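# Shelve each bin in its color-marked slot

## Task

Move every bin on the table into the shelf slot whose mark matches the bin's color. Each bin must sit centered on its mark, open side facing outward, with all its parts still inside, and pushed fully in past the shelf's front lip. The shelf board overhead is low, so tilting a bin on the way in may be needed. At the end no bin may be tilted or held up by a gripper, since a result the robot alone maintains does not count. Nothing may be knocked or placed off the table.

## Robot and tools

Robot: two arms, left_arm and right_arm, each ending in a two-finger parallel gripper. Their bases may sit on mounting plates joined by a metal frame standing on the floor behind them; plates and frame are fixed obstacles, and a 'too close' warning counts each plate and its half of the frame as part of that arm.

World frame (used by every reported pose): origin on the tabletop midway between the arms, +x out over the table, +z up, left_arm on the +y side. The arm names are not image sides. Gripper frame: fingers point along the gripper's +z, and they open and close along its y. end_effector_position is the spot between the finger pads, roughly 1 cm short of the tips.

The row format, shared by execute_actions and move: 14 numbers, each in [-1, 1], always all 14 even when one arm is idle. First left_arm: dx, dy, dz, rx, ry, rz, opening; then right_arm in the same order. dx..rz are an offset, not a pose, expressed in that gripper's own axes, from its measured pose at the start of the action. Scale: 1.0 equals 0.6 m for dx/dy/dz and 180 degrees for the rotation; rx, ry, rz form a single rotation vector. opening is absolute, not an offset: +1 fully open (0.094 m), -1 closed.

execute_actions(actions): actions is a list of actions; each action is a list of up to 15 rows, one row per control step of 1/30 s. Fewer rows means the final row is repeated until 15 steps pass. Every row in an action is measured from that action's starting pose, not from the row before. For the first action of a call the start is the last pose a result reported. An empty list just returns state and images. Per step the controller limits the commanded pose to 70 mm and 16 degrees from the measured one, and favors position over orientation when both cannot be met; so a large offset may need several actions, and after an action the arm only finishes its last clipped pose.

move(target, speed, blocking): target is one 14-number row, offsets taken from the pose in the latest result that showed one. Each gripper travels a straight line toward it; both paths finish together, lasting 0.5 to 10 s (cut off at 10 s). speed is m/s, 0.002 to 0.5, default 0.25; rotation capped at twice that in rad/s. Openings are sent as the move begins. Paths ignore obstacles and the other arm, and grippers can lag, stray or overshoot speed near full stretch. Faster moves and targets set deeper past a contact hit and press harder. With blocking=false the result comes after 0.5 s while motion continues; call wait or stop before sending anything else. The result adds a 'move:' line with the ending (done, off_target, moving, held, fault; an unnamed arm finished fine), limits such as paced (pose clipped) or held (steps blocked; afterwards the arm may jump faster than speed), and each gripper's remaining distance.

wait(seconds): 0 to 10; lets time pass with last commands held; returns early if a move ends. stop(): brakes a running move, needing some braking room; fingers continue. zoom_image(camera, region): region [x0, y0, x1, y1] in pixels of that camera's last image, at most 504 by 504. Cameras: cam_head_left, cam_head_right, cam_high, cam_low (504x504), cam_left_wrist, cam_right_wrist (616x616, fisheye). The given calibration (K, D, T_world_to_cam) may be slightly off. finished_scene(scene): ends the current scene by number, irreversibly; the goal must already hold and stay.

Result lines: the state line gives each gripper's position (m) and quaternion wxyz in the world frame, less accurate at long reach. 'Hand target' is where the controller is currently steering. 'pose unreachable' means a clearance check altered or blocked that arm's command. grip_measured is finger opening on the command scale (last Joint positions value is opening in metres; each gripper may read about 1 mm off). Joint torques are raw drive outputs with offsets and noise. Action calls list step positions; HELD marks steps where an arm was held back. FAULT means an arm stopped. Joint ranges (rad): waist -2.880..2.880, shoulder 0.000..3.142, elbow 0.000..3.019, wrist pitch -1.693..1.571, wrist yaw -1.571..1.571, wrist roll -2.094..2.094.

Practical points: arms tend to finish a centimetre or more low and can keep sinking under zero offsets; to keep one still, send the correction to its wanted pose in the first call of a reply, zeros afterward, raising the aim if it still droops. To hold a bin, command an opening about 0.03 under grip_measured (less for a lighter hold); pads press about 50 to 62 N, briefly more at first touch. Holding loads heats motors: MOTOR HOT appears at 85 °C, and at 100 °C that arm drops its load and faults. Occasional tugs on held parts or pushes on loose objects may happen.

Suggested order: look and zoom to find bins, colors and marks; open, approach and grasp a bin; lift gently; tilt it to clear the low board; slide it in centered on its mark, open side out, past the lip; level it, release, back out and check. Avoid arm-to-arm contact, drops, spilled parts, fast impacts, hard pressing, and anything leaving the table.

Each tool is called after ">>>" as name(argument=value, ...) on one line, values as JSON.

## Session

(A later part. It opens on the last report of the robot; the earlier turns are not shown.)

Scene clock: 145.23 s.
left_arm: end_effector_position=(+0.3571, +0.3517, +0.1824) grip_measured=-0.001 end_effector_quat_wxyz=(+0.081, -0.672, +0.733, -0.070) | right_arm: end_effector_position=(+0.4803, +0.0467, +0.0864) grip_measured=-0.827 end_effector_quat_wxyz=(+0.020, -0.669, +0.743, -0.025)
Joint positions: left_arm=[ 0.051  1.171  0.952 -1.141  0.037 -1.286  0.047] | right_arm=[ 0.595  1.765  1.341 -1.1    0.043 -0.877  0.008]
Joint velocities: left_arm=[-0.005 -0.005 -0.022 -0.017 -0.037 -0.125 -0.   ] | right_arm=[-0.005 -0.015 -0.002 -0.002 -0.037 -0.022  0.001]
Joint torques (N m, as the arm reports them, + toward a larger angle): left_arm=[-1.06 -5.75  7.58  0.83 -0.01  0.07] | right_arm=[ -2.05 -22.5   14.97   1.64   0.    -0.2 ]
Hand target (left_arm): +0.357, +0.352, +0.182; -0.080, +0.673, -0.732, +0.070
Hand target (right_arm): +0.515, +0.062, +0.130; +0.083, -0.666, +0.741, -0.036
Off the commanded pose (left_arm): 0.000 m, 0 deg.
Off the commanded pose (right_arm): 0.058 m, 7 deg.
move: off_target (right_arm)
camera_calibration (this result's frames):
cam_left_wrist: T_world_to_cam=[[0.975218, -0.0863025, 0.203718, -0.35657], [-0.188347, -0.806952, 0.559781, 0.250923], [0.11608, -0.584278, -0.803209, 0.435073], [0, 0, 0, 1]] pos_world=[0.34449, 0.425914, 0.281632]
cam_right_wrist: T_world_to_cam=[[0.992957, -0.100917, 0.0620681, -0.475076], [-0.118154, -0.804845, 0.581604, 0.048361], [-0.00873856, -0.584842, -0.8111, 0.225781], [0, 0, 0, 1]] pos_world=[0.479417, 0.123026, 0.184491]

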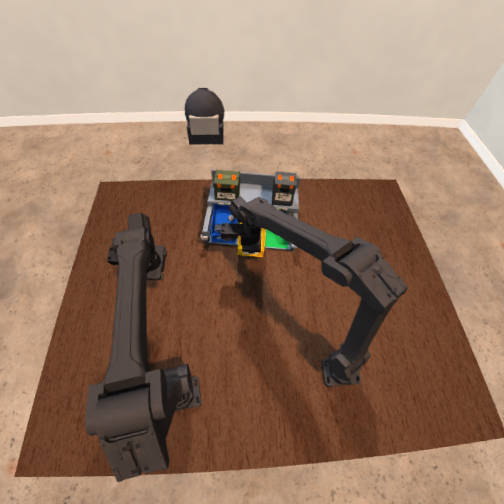

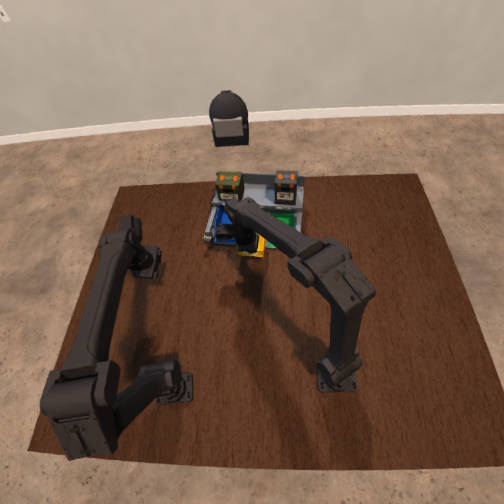

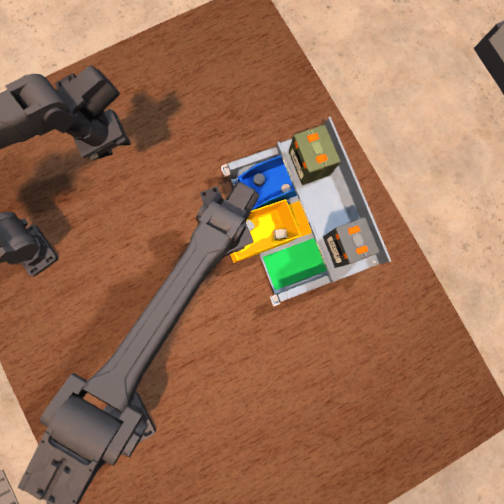

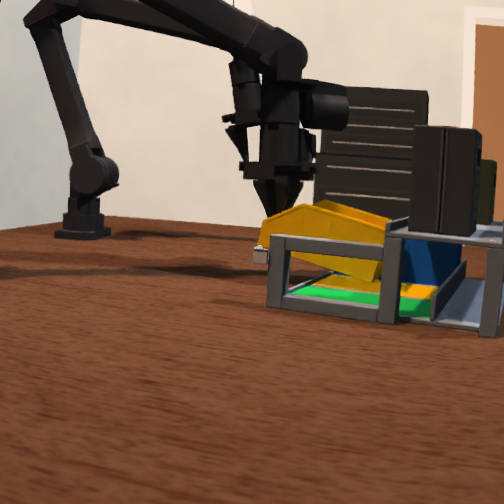

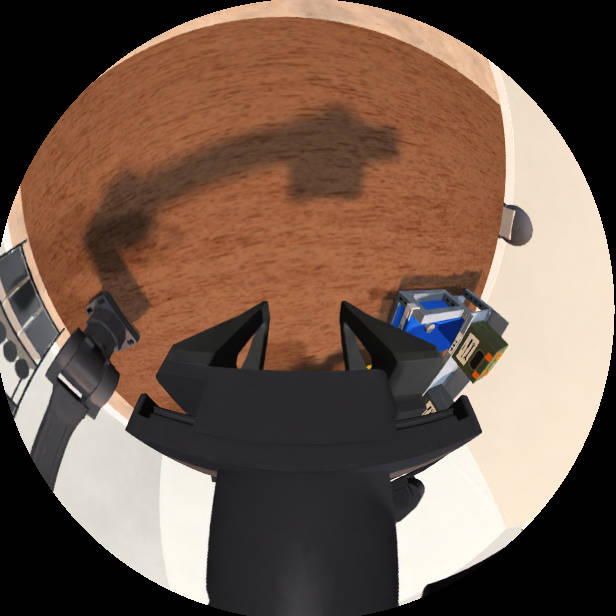

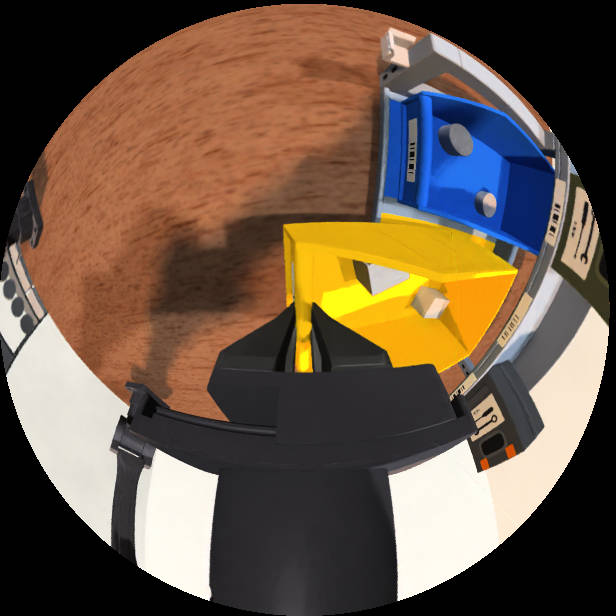

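>>> execute_actions(actions=[[[0,0,0,0,0,0,0,-0.034,-0.08,-0.035,0.025,-0.02,0,-1]],[[0,0,0,0,0,0,0,-0.032,-0.085,-0.042,0.028,-0.02,0,-1]],[[0,0,0,0,0,0,0,-0.03,-0.09,-0.055,0.03,-0.02,0,-1]]])

>>> zoom_image(camera="cam_high", region=[190,150,350,290])

>>> zoom_image(camera="cam_low", region=[250,130,504,330])

Scene clock: 153.40 s.
left_arm: end_effector_position=(+0.3571, +0.3517, +0.1824) grip_measured=-0.001 end_effector_quat_wxyz=(+0.081, -0.672, +0.733, -0.070) | right_arm: end_effector_position=(+0.5339, +0.0521, +0.0687) grip_measured=-0.827 end_effector_quat_wxyz=(+0.025, -0.672, +0.740, -0.026)
Joint positions: left_arm=[ 0.051  1.171  0.952 -1.141  0.037 -1.286  0.047] | right_arm=[ 0.55   1.892  1.476 -1.096  0.042 -0.93   0.008]
Joint velocities: left_arm=[-0.015 -0.024  0.002 -0.007  0.037 -0.022  0.001] | right_arm=[-0.005 -0.024  0.002  0.017 -0.007 -0.022  0.   ]
Joint torques (N m, as the arm reports them, + toward a larger angle): left_arm=[-1.13 -5.66  7.54  0.86 -0.04  0.1 ] | right_arm=[ -2.12 -23.85  14.37   0.95   0.01  -0.19]
Hand target (left_arm): +0.357, +0.352, +0.182; -0.081, +0.672, -0.733, +0.070
Hand target (right_arm): +0.563, +0.062, +0.104; +0.070, -0.671, +0.738, -0.037
Off the commanded pose (left_arm): 0.000 m, 0 deg.
Off the commanded pose (right_arm): 0.047 m, 5 deg.
Step readings (end_effector_position; steps 1 to 15: 1st action; 16 to 30: 2nd action; 31 to 45: 3rd action):
0: left_arm (+0.3571, +0.3517, +0.1824) | right_arm (+0.4803, +0.0467, +0.0864)
1: left_arm (+0.3571, +0.3517, +0.1824) | right_arm (+0.4809, +0.0469, +0.0857)
2: left_arm (+0.3571, +0.3517, +0.1824) | right_arm (+0.4828, +0.0478, +0.0853)
4: left_arm (+0.3571, +0.3517, +0.1824) | right_arm (+0.4881, +0.0489, +0.0813)
8: left_arm (+0.3571, +0.3517, +0.1824) | right_arm (+0.4927, +0.0474, +0.0711)
15: left_arm (+0.3571, +0.3517, +0.1824) | right_arm (+0.4933, +0.0475, +0.0703)
16: left_arm (+0.3571, +0.3517, +0.1824) | right_arm (+0.4944, +0.0477, +0.0702)
17: left_arm (+0.3571, +0.3517, +0.1824) | right_arm (+0.4966, +0.0487, +0.0703)
19: left_arm (+0.3571, +0.3517, +0.1824) | right_arm (+0.5033, +0.0503, +0.0696)
23: left_arm (+0.3571, +0.3517, +0.1824) | right_arm (+0.5108, +0.0501, +0.0674)
30: left_arm (+0.3571, +0.3517, +0.1824) | right_arm (+0.5112, +0.0497, +0.0673)
31: left_arm (+0.3571, +0.3517, +0.1824) | right_arm (+0.5125, +0.0499, +0.0677)
32: left_arm (+0.3571, +0.3517, +0.1824) | right_arm (+0.5152, +0.0511, +0.0684)
34: left_arm (+0.3571, +0.3517, +0.1824) | right_arm (+0.5233, +0.0531, +0.0697)
38: left_arm (+0.3571, +0.3517, +0.1824) | right_arm (+0.5334, +0.0530, +0.0698)
45: end_effector_position above
camera_calibration (this result's frames):
cam_left_wrist: T_world_to_cam=[[0.975218, -0.0863025, 0.203718, -0.35657], [-0.188347, -0.806952, 0.559781, 0.250923], [0.11608, -0.584278, -0.803209, 0.435073], [0, 0, 0, 1]] pos_world=[0.34449, 0.425914, 0.281632]
cam_right_wrist: T_world_to_cam=[[0.993227, -0.0924969, 0.0703145, -0.52787], [-0.11614, -0.807896, 0.577768, 0.0686599], [0.00336505, -0.582021, -0.813167, 0.208528], [0, 0, 0, 1]] pos_world=[0.531567, 0.128011, 0.167015]

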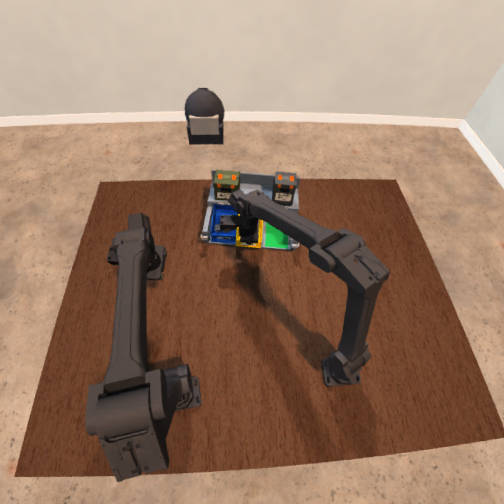

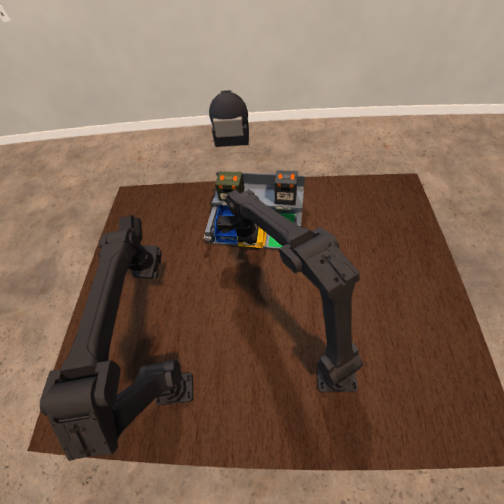

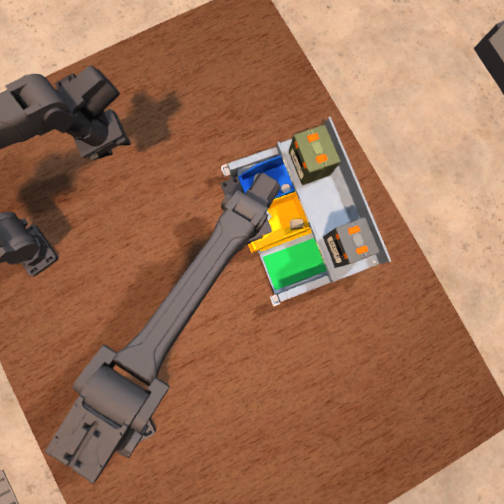

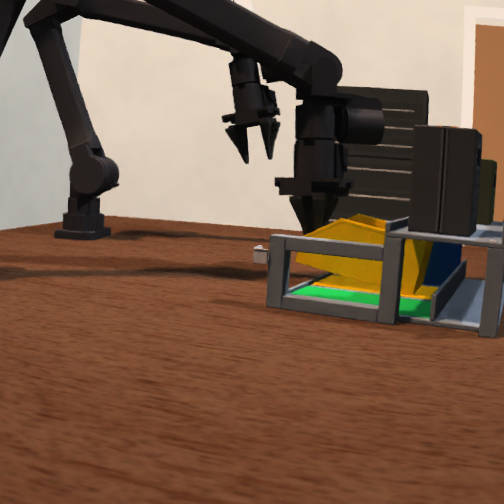

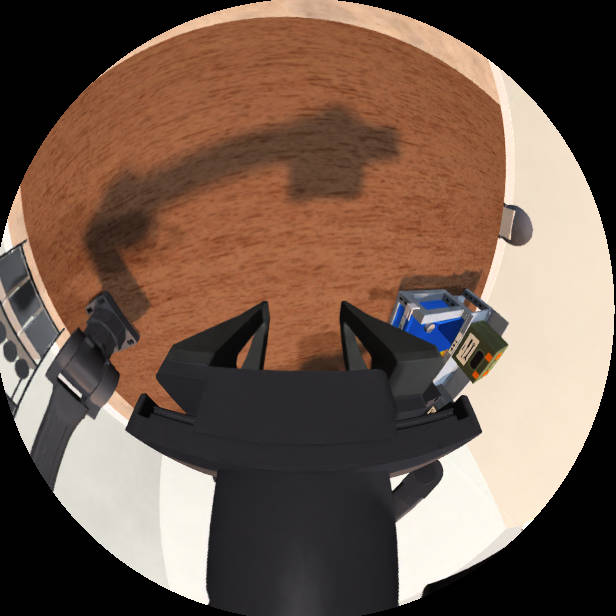

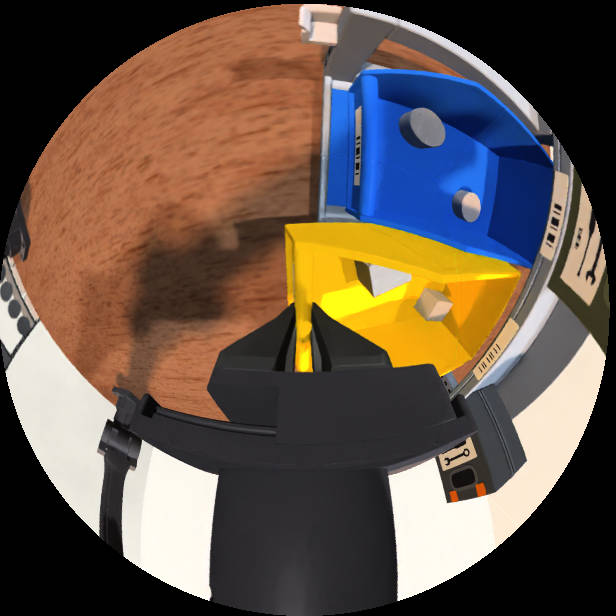

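Region (190, 150, 350, 290) of cam_high's 504x504 image, scaled by 3.150, with more detail than that image has; it fills the top 441 rows of this view, and the rest is white.

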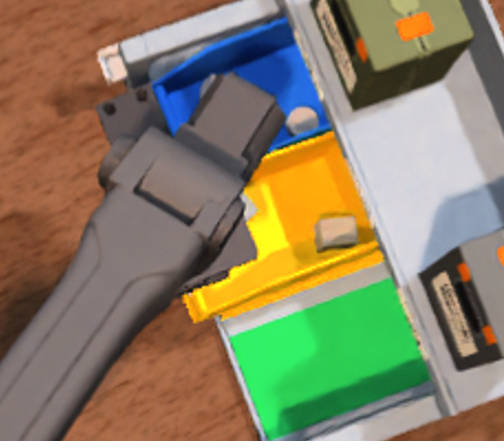

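Region (250, 130, 504, 330) of cam_low's 504x504 image, scaled by 1.984, with more detail than that image has; it fills the top 397 rows of this view, and the rest is white.

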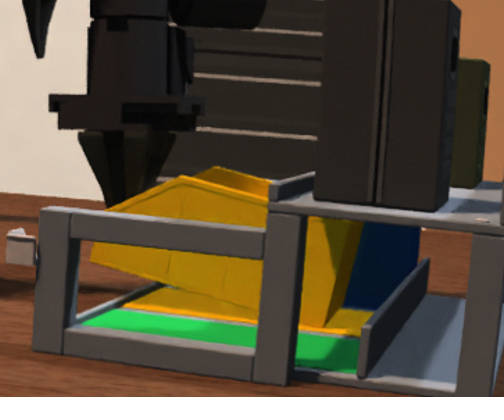

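>>> execute_actions(actions=[[[0,0,0,0,0,0,0,-0.010,-0.085,-0.036,0.026,-0.016,0.01,-1]],[[0,0,0,0,0,0,0,-0.02,-0.085,-0.04,0.026,-0.016,0,-1]],[[0,0,0,0,0,0,0,-0.02,-0.055,-0.03,0.02,-0.014,0,-1]]])

>>> zoom_image(camera="cam_high", region=[190,150,350,290])

>>> zoom_image(camera="cam_low", region=[250,130,504,330])

Scene clock: 160.47 s.
left_arm: end_effector_position=(+0.3571, +0.3517, +0.1824) grip_measured=-0.001 end_effector_quat_wxyz=(+0.081, -0.672, +0.733, -0.070) | right_arm: end_effector_position=(+0.5705, +0.0429, +0.0567) grip_measured=-0.827 end_effector_quat_wxyz=(+0.027, -0.667, +0.744, -0.029)
Joint positions: left_arm=[ 0.051  1.171  0.952 -1.141  0.037 -1.286  0.047] | right_arm=[ 0.506  1.967  1.558 -1.096  0.044 -0.961  0.008]
Joint velocities: left_arm=[-0.005 -0.015 -0.002 -0.012  0.051 -0.081  0.001] | right_arm=[-0.015 -0.015 -0.002  0.017 -0.022 -0.022 -0.   ]
Joint torques (N m, as the arm reports them, + toward a larger angle): left_arm=[-1.61 -5.52  7.65  0.76 -0.06  0.17] | right_arm=[ -2.31 -23.51  13.89   1.32  -0.15  -0.19]
Hand target (left_arm): +0.357, +0.352, +0.182; -0.081, +0.672, -0.733, +0.070
Hand target (right_arm): +0.600, +0.050, +0.084; +0.068, -0.665, +0.743, -0.039
Off the commanded pose (left_arm): 0.000 m, 0 deg.
Off the commanded pose (right_arm): 0.042 m, 5 deg.
Step readings (end_effector_position; steps 1 to 15: 1st action; 16 to 30: 2nd action; 31 to 45: 3rd action):
0: left_arm (+0.3571, +0.3517, +0.1824) | right_arm (+0.5339, +0.0521, +0.0687)
1: left_arm (+0.3571, +0.3517, +0.1824) | right_arm (+0.5348, +0.0516, +0.0682)
2: left_arm (+0.3571, +0.3517, +0.1824) | right_arm (+0.5364, +0.0518, +0.0680)
4: left_arm (+0.3571, +0.3517, +0.1824) | right_arm (+0.5417, +0.0506, +0.0666)
8: left_arm (+0.3571, +0.3517, +0.1824) | right_arm (+0.5491, +0.0453, +0.0638)
15: left_arm (+0.3571, +0.3517, +0.1824) | right_arm (+0.5505, +0.0436, +0.0638)
16: left_arm (+0.3571, +0.3517, +0.1824) | right_arm (+0.5516, +0.0439, +0.0639)
17: left_arm (+0.3571, +0.3517, +0.1824) | right_arm (+0.5541, +0.0447, +0.0642)
19: left_arm (+0.3571, +0.3517, +0.1824) | right_arm (+0.5612, +0.0457, +0.0638)
23: left_arm (+0.3571, +0.3517, +0.1824) | right_arm (+0.5693, +0.0435, +0.0620)
30: left_arm (+0.3571, +0.3517, +0.1824) | right_arm (+0.5699, +0.0426, +0.0617)
31: left_arm (+0.3571, +0.3517, +0.1824) | right_arm (+0.5700, +0.0426, +0.0614)
32: left_arm (+0.3571, +0.3517, +0.1824) | right_arm (+0.5703, +0.0428, +0.0611)
34: left_arm (+0.3571, +0.3517, +0.1824) | right_arm (+0.5707, +0.0430, +0.0596)
38: left_arm (+0.3571, +0.3517, +0.1824) | right_arm (+0.5705, +0.0429, +0.0569)
45: end_effector_position above
camera_calibration (this result's frames):
cam_left_wrist: T_world_to_cam=[[0.975218, -0.0863025, 0.203718, -0.35657], [-0.188347, -0.806952, 0.559781, 0.250923], [0.11608, -0.584278, -0.803209, 0.435073], [0, 0, 0, 1]] pos_world=[0.34449, 0.425914, 0.281632]
cam_right_wrist: T_world_to_cam=[[0.991345, -0.105924, 0.0775597, -0.562984], [-0.131277, -0.805823, 0.577422, 0.0809958], [0.00133669, -0.582606, -0.812754, 0.194517], [0, 0, 0, 1]] pos_world=[0.568484, 0.118962, 0.154991]

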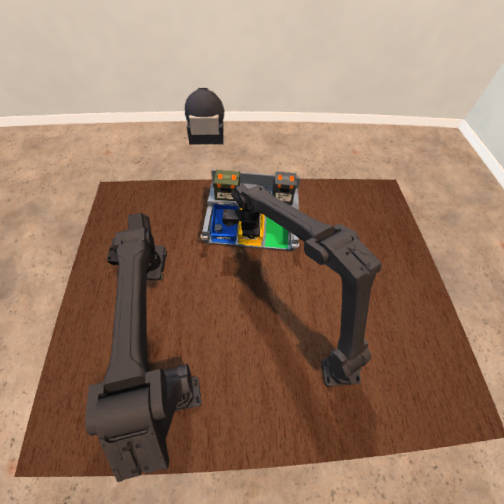

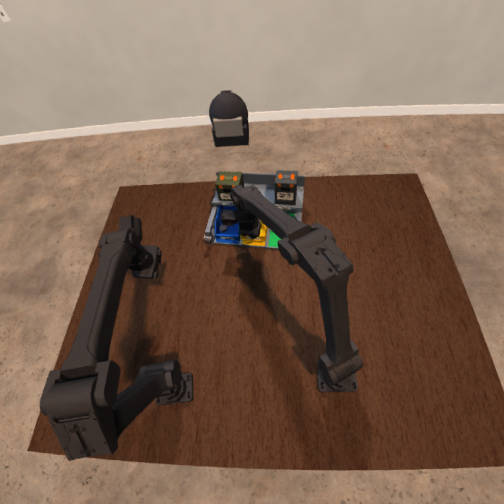

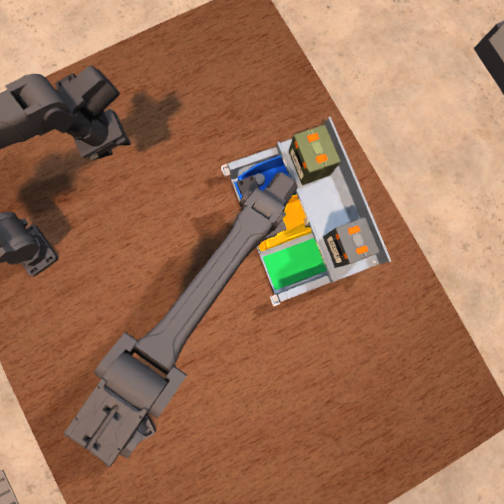

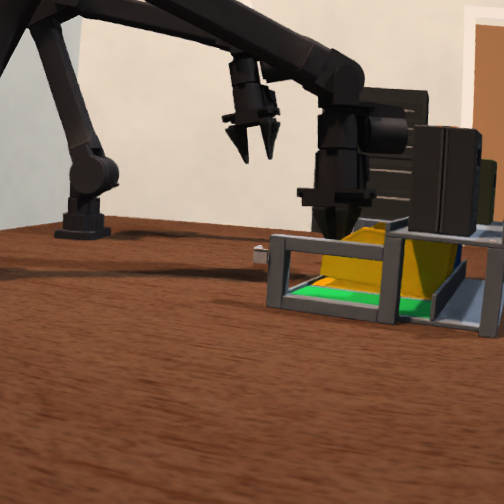

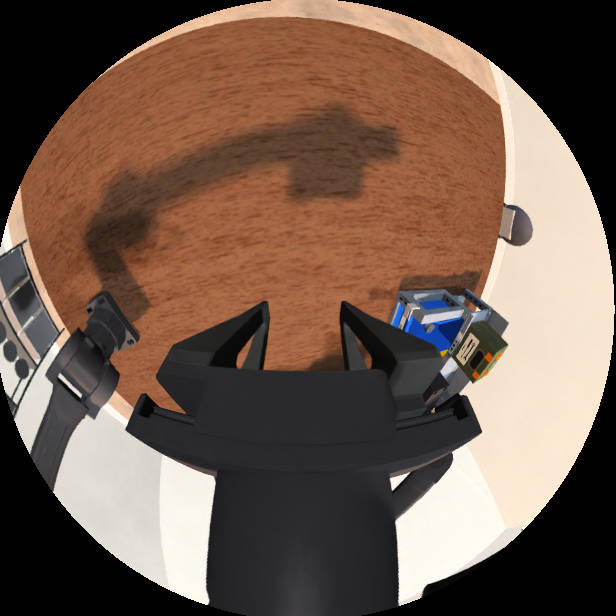

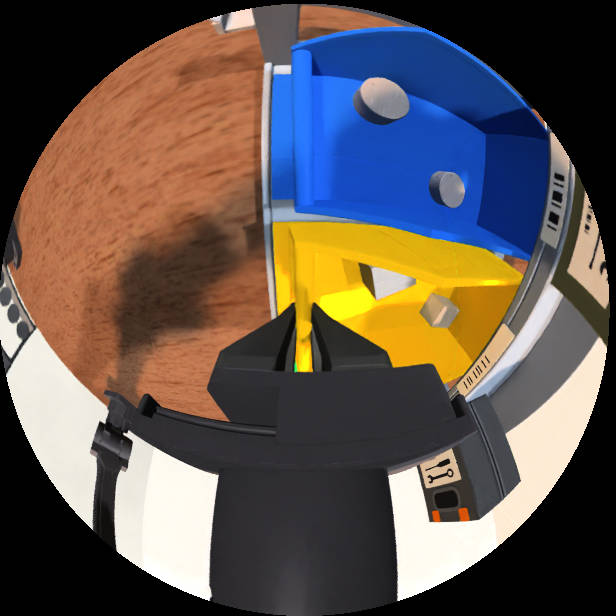

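Region (190, 150, 350, 290) of cam_high's 504x504 image, scaled by 3.150, with more detail than that image has; it fills the top 441 rows of this view, and the rest is white.

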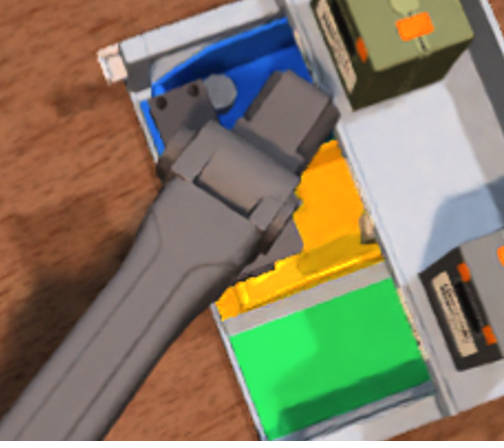

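Region (250, 130, 504, 330) of cam_low's 504x504 image, scaled by 1.984, with more detail than that image has; it fills the top 397 rows of this view, and the rest is white.

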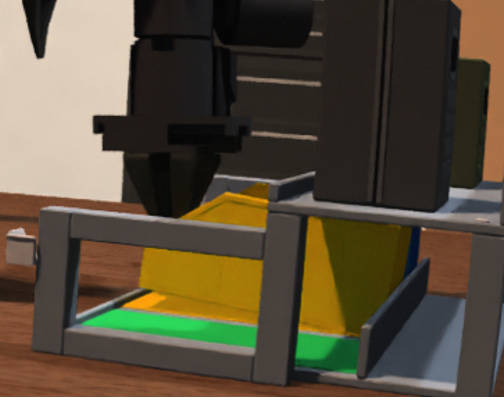

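>>> execute_actions(actions=[[[0,0,0,0,0,0,0,-0.012,-0.058,-0.015,0.02,-0.014,0,-1]],[[0,0,0,0,0,0,0,-0.014,-0.055,-0.022,0.02,-0.014,0,-1]],[[0,0,0,0,0,0,0,-0.008,-0.02,-0.012,0.01,-0.007,0,-0.55]],[[0,0,0,0,0,0,0,-0.01,-0.035,-0.09,0.025,-0.015,0,-0.55]],[[0,0,0,0,0,0,0,-0.01,-0.02,-0.1,0.02,-0.015,0,-0.55]]])

>>> move(target=[0,0,0,0,0,0,0,0.2,0.3,-0.1,0,0,0,0])

>>> zoom_image(camera="cam_head_left", region=[190,170,310,270])

>>> zoom_image(camera="cam_high", region=[210,140,350,290])

Scene clock: 173.30 s.
left_arm: end_effector_position=(+0.3571, +0.3517, +0.1824) grip_measured=-0.001 end_effector_quat_wxyz=(+0.081, -0.672, +0.733, -0.070) | right_arm: end_effector_position=(+0.5709, +0.0422, +0.1258) grip_measured=-0.552 end_effector_quat_wxyz=(+0.076, -0.666, +0.741, -0.041)
Joint positions: left_arm=[ 0.051  1.171  0.952 -1.141  0.037 -1.286  0.047] | right_arm=[ 0.504  1.846  1.558 -1.116  0.045 -0.968  0.021]
Joint velocities: left_arm=[ 0.005 -0.015  0.012 -0.017 -0.022 -0.022 -0.001] | right_arm=[ 0.015 -0.024  0.007 -0.007  0.007  0.037  0.001]
Joint torques (N m, as the arm reports them, + toward a larger angle): left_arm=[-1.39 -5.12  7.83  0.92 -0.06  0.14] | right_arm=[ -1.2  -22.28  12.6    0.28  -0.26  -0.07]
Hand target (left_arm): +0.357, +0.352, +0.182; -0.081, +0.672, -0.733, +0.070
Hand target (right_arm): +0.579, +0.048, +0.142; +0.089, -0.667, +0.739, -0.042
Off the commanded pose (left_arm): 0.000 m, 0 deg.
Off the commanded pose (right_arm): 0.020 m, 1 deg.
Step readings (end_effector_position; steps 1 to 15: 1st action; 16 to 30: 2nd action; 31 to 45: 3rd action; 46 to 60: 4th action; 61 to 75: 5th action):
0: left_arm (+0.3571, +0.3517, +0.1824) | right_arm (+0.5705, +0.0429, +0.0567)
1: left_arm (+0.3571, +0.3517, +0.1824) | right_arm (+0.5708, +0.0428, +0.0563)
2: left_arm (+0.3571, +0.3517, +0.1824) | right_arm (+0.5715, +0.0429, +0.0559)
4: left_arm (+0.3571, +0.3517, +0.1824) | right_arm (+0.5717, +0.0429, +0.0537)
8: left_arm (+0.3571, +0.3517, +0.1824) | right_arm (+0.5713, +0.0427, +0.0500)
15: left_arm (+0.3571, +0.3517, +0.1824) | right_arm (+0.5713, +0.0427, +0.0493)
16: left_arm (+0.3571, +0.3517, +0.1824) | right_arm (+0.5713, +0.0427, +0.0491)
17: left_arm (+0.3571, +0.3517, +0.1824) | right_arm (+0.5713, +0.0427, +0.0491)
19: left_arm (+0.3571, +0.3517, +0.1824) | right_arm (+0.5712, +0.0427, +0.0489)
23: left_arm (+0.3571, +0.3517, +0.1824) | right_arm (+0.5712, +0.0426, +0.0484)
30: left_arm (+0.3571, +0.3517, +0.1824) | right_arm (+0.5712, +0.0426, +0.0484)
31: left_arm (+0.3571, +0.3517, +0.1824) | right_arm (+0.5712, +0.0426, +0.0484)
32: left_arm (+0.3571, +0.3517, +0.1824) | right_arm (+0.5713, +0.0427, +0.0485)
34: left_arm (+0.3571, +0.3517, +0.1824) | right_arm (+0.5713, +0.0427, +0.0485)
38: left_arm (+0.3571, +0.3517, +0.1824) | right_arm (+0.5713, +0.0427, +0.0485)
45: left_arm (+0.3571, +0.3517, +0.1824) | right_arm (+0.5713, +0.0427, +0.0485)
46: left_arm (+0.3571, +0.3517, +0.1824) | right_arm (+0.5715, +0.0427, +0.0498)
47: left_arm (+0.3571, +0.3517, +0.1824) | right_arm (+0.5715, +0.0426, +0.0513)
49: left_arm (+0.3571, +0.3517, +0.1824) | right_arm (+0.5722, +0.0429, +0.0579)
53: left_arm (+0.3571, +0.3517, +0.1824) | right_arm (+0.5738, +0.0438, +0.0744)
60: left_arm (+0.3571, +0.3517, +0.1824) | right_arm (+0.5742, +0.0440, +0.0815)
61: left_arm (+0.3571, +0.3517, +0.1824) | right_arm (+0.5738, +0.0437, +0.0832)
62: left_arm (+0.3571, +0.3517, +0.1824) | right_arm (+0.5725, +0.0431, +0.0856)
64: left_arm (+0.3571, +0.3517, +0.1824) | right_arm (+0.5714, +0.0425, +0.0946)
68: left_arm (+0.3571, +0.3517, +0.1824) | right_arm (+0.5712, +0.0423, +0.1169)
75: end_effector_position above
camera_calibration (this result's frames):
cam_left_wrist: T_world_to_cam=[[0.975218, -0.0863025, 0.203718, -0.35657], [-0.188347, -0.806952, 0.559781, 0.250923], [0.11608, -0.584278, -0.803209, 0.435073], [0, 0, 0, 1]] pos_world=[0.34449, 0.425914, 0.281632]
cam_right_wrist: T_world_to_cam=[[0.981292, -0.105662, 0.160936, -0.57356], [-0.175773, -0.832739, 0.525024, 0.0737], [0.0785429, -0.54349, -0.835733, 0.207419], [0, 0, 0, 1]] pos_world=[0.559493, 0.113499, 0.226959]

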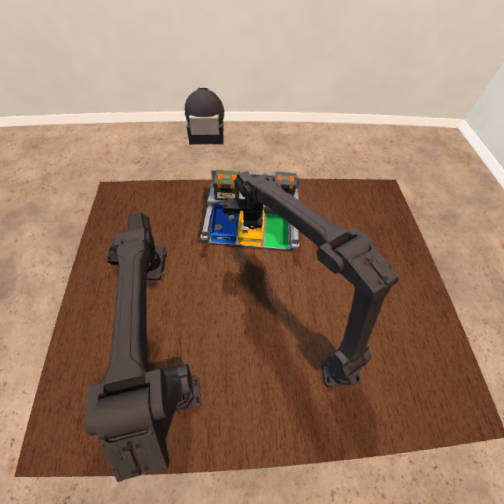

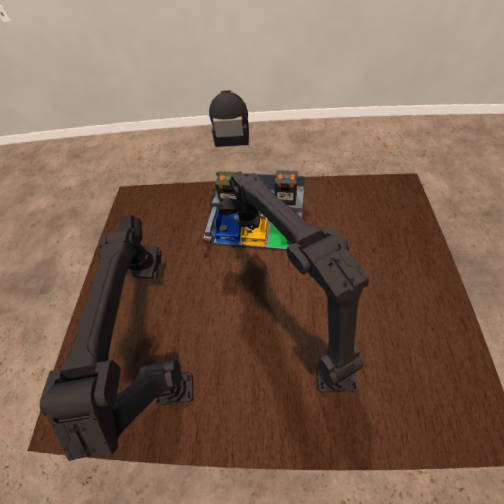

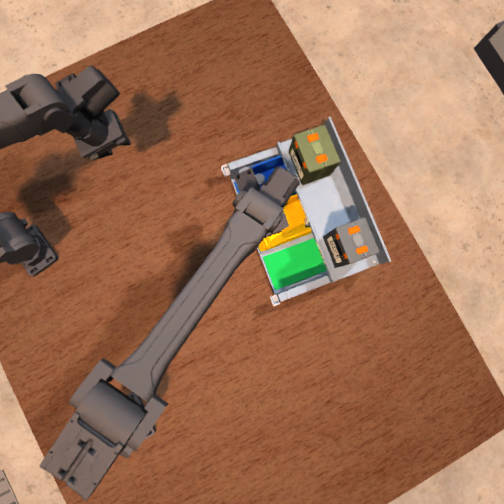

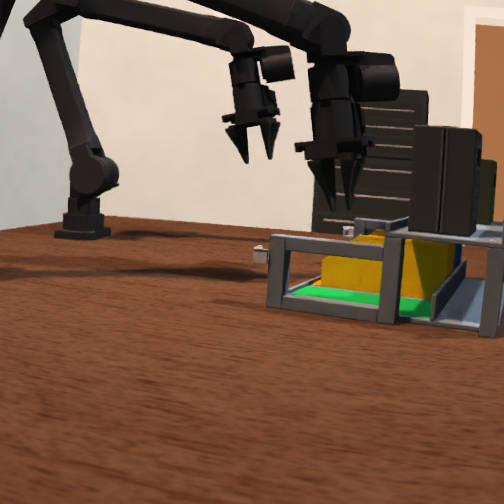

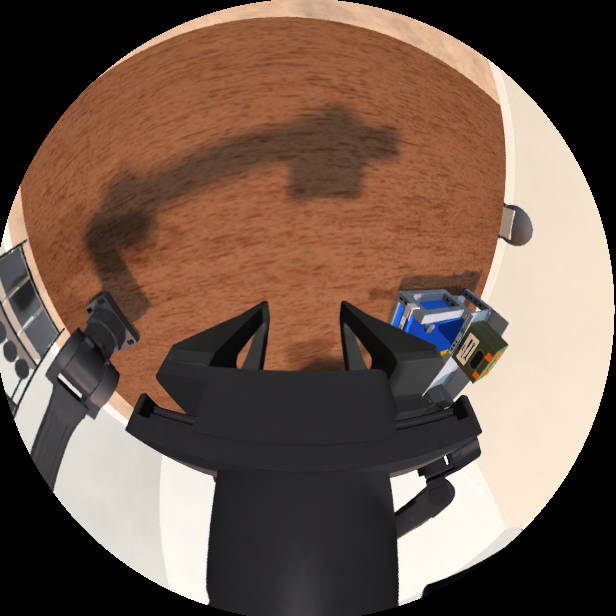

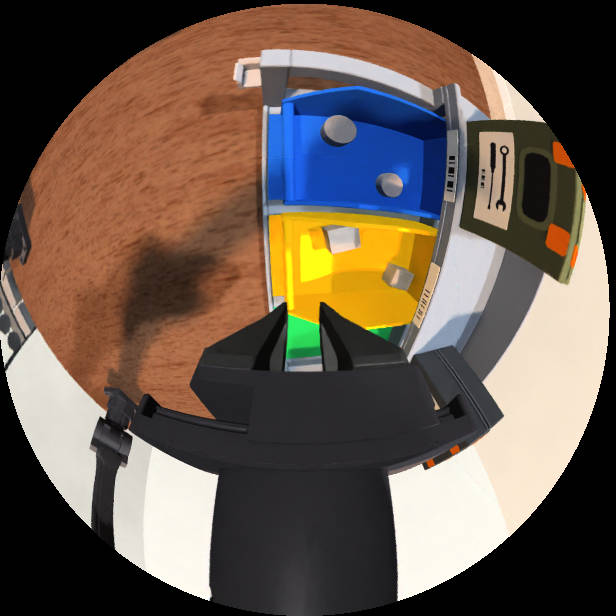

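Scene clock: 174.60 s.
left_arm: end_effector_position=(+0.3571, +0.3517, +0.1824) grip_measured=-0.001 end_effector_quat_wxyz=(+0.081, -0.672, +0.733, -0.070) | right_arm: end_effector_position=(+0.3736, -0.0639, +0.1465) grip_measured=-0.002 end_effector_quat_wxyz=(+0.078, -0.667, +0.740, -0.041)
Joint positions: left_arm=[ 0.051  1.171  0.952 -1.141  0.037 -1.286  0.047] | right_arm=[ 0.508  1.258  0.93  -1.072  0.045 -0.966  0.047]
Joint velocities: left_arm=[ 0.005 -0.005  0.017 -0.002  0.007  0.007 -0.001] | right_arm=[-0.034  0.005 -0.012  0.002 -0.022 -0.022  0.   ]
Joint torques (N m, as the arm reports them, + toward a larger angle): left_arm=[-1.   -5.26  7.59  0.84 -0.09  0.11] | right_arm=[ -0.33 -11.43   9.57   0.43  -0.02   0.07]
Hand target (left_arm): +0.357, +0.352, +0.182; -0.081, +0.672, -0.733, +0.070
Hand target (right_arm): +0.372, -0.060, +0.148; +0.076, -0.666, +0.741, -0.041
Off the commanded pose (left_arm): 0.000 m, 0 deg.
Off the commanded pose (right_arm): 0.005 m, 0 deg.
move: done
camera_calibration (this result's frames):
cam_left_wrist: T_world_to_cam=[[0.975218, -0.0863025, 0.203718, -0.35657], [-0.188347, -0.806952, 0.559781, 0.250923], [0.11608, -0.584278, -0.803209, 0.435073], [0, 0, 0, 1]] pos_world=[0.34449, 0.425914, 0.281632]
cam_right_wrist: T_world_to_cam=[[0.981038, -0.104431, 0.163274, -0.394688], [-0.175824, -0.833985, 0.523025, -0.0600081], [0.0815474, -0.541815, -0.836532, 0.181687], [0, 0, 0, 1]] pos_world=[0.361837, 0.00717695, 0.247815]

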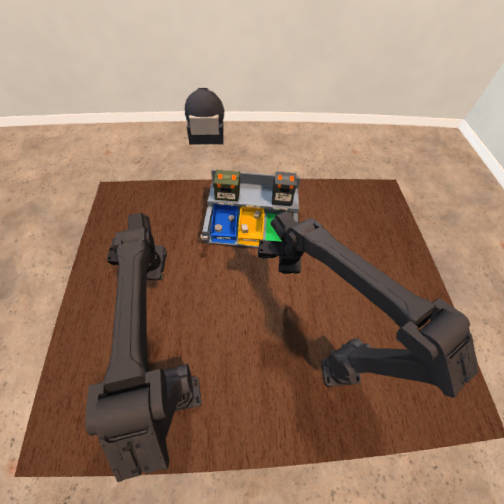

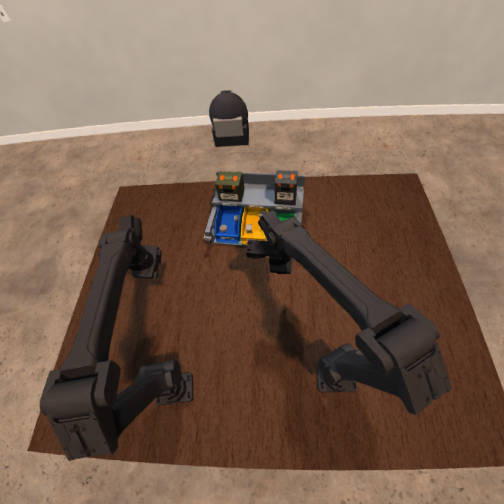

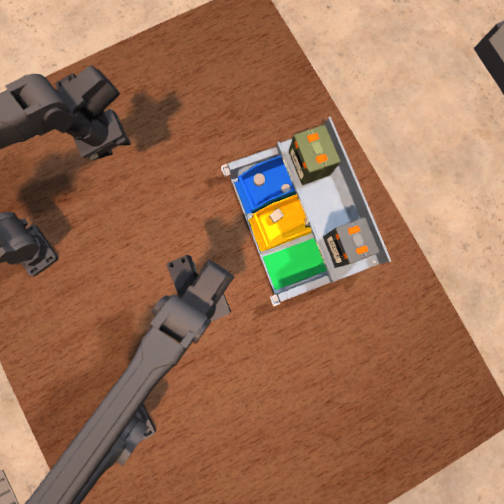

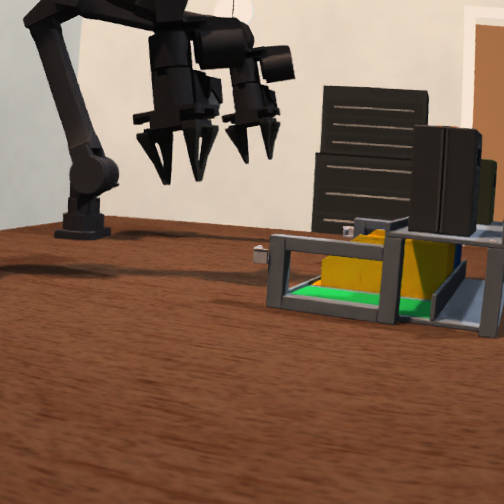

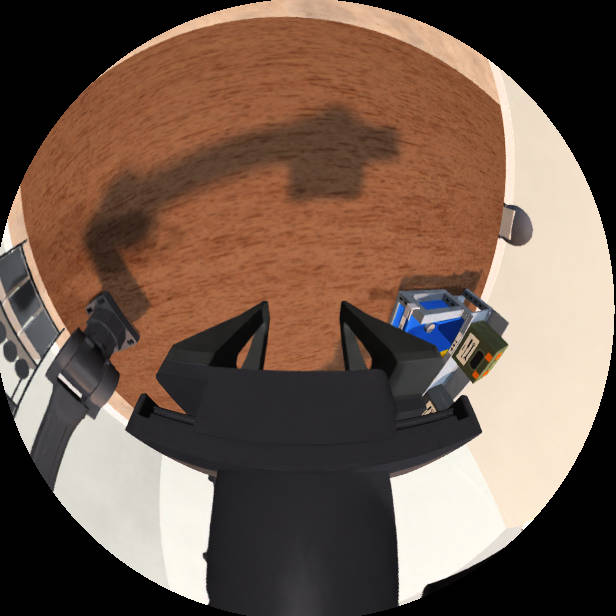

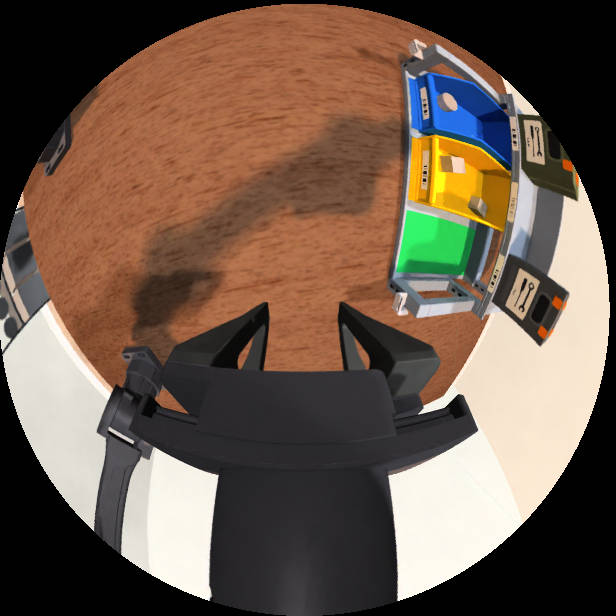

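Region (190, 170, 310, 270) of cam_head_left's 504x504 image, scaled by 4.200, with more detail than that image has.

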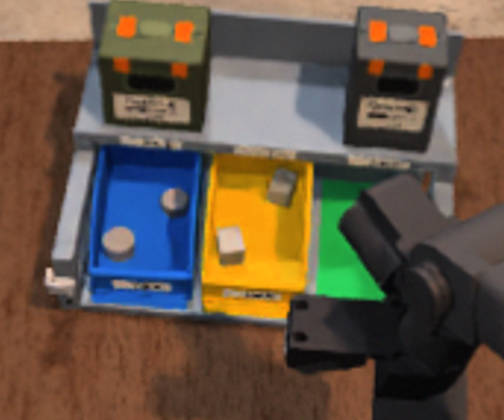

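Region (210, 140, 350, 290) of cam_high's 504x504 image, scaled by 3.360, with more detail than that image has; it fills the left 470 columns of this view, and the rest is white.

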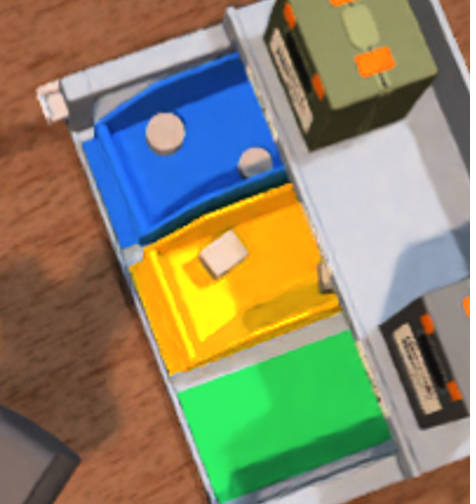

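>>> finished_scene(scene=1)

The scene is finished: the task was done.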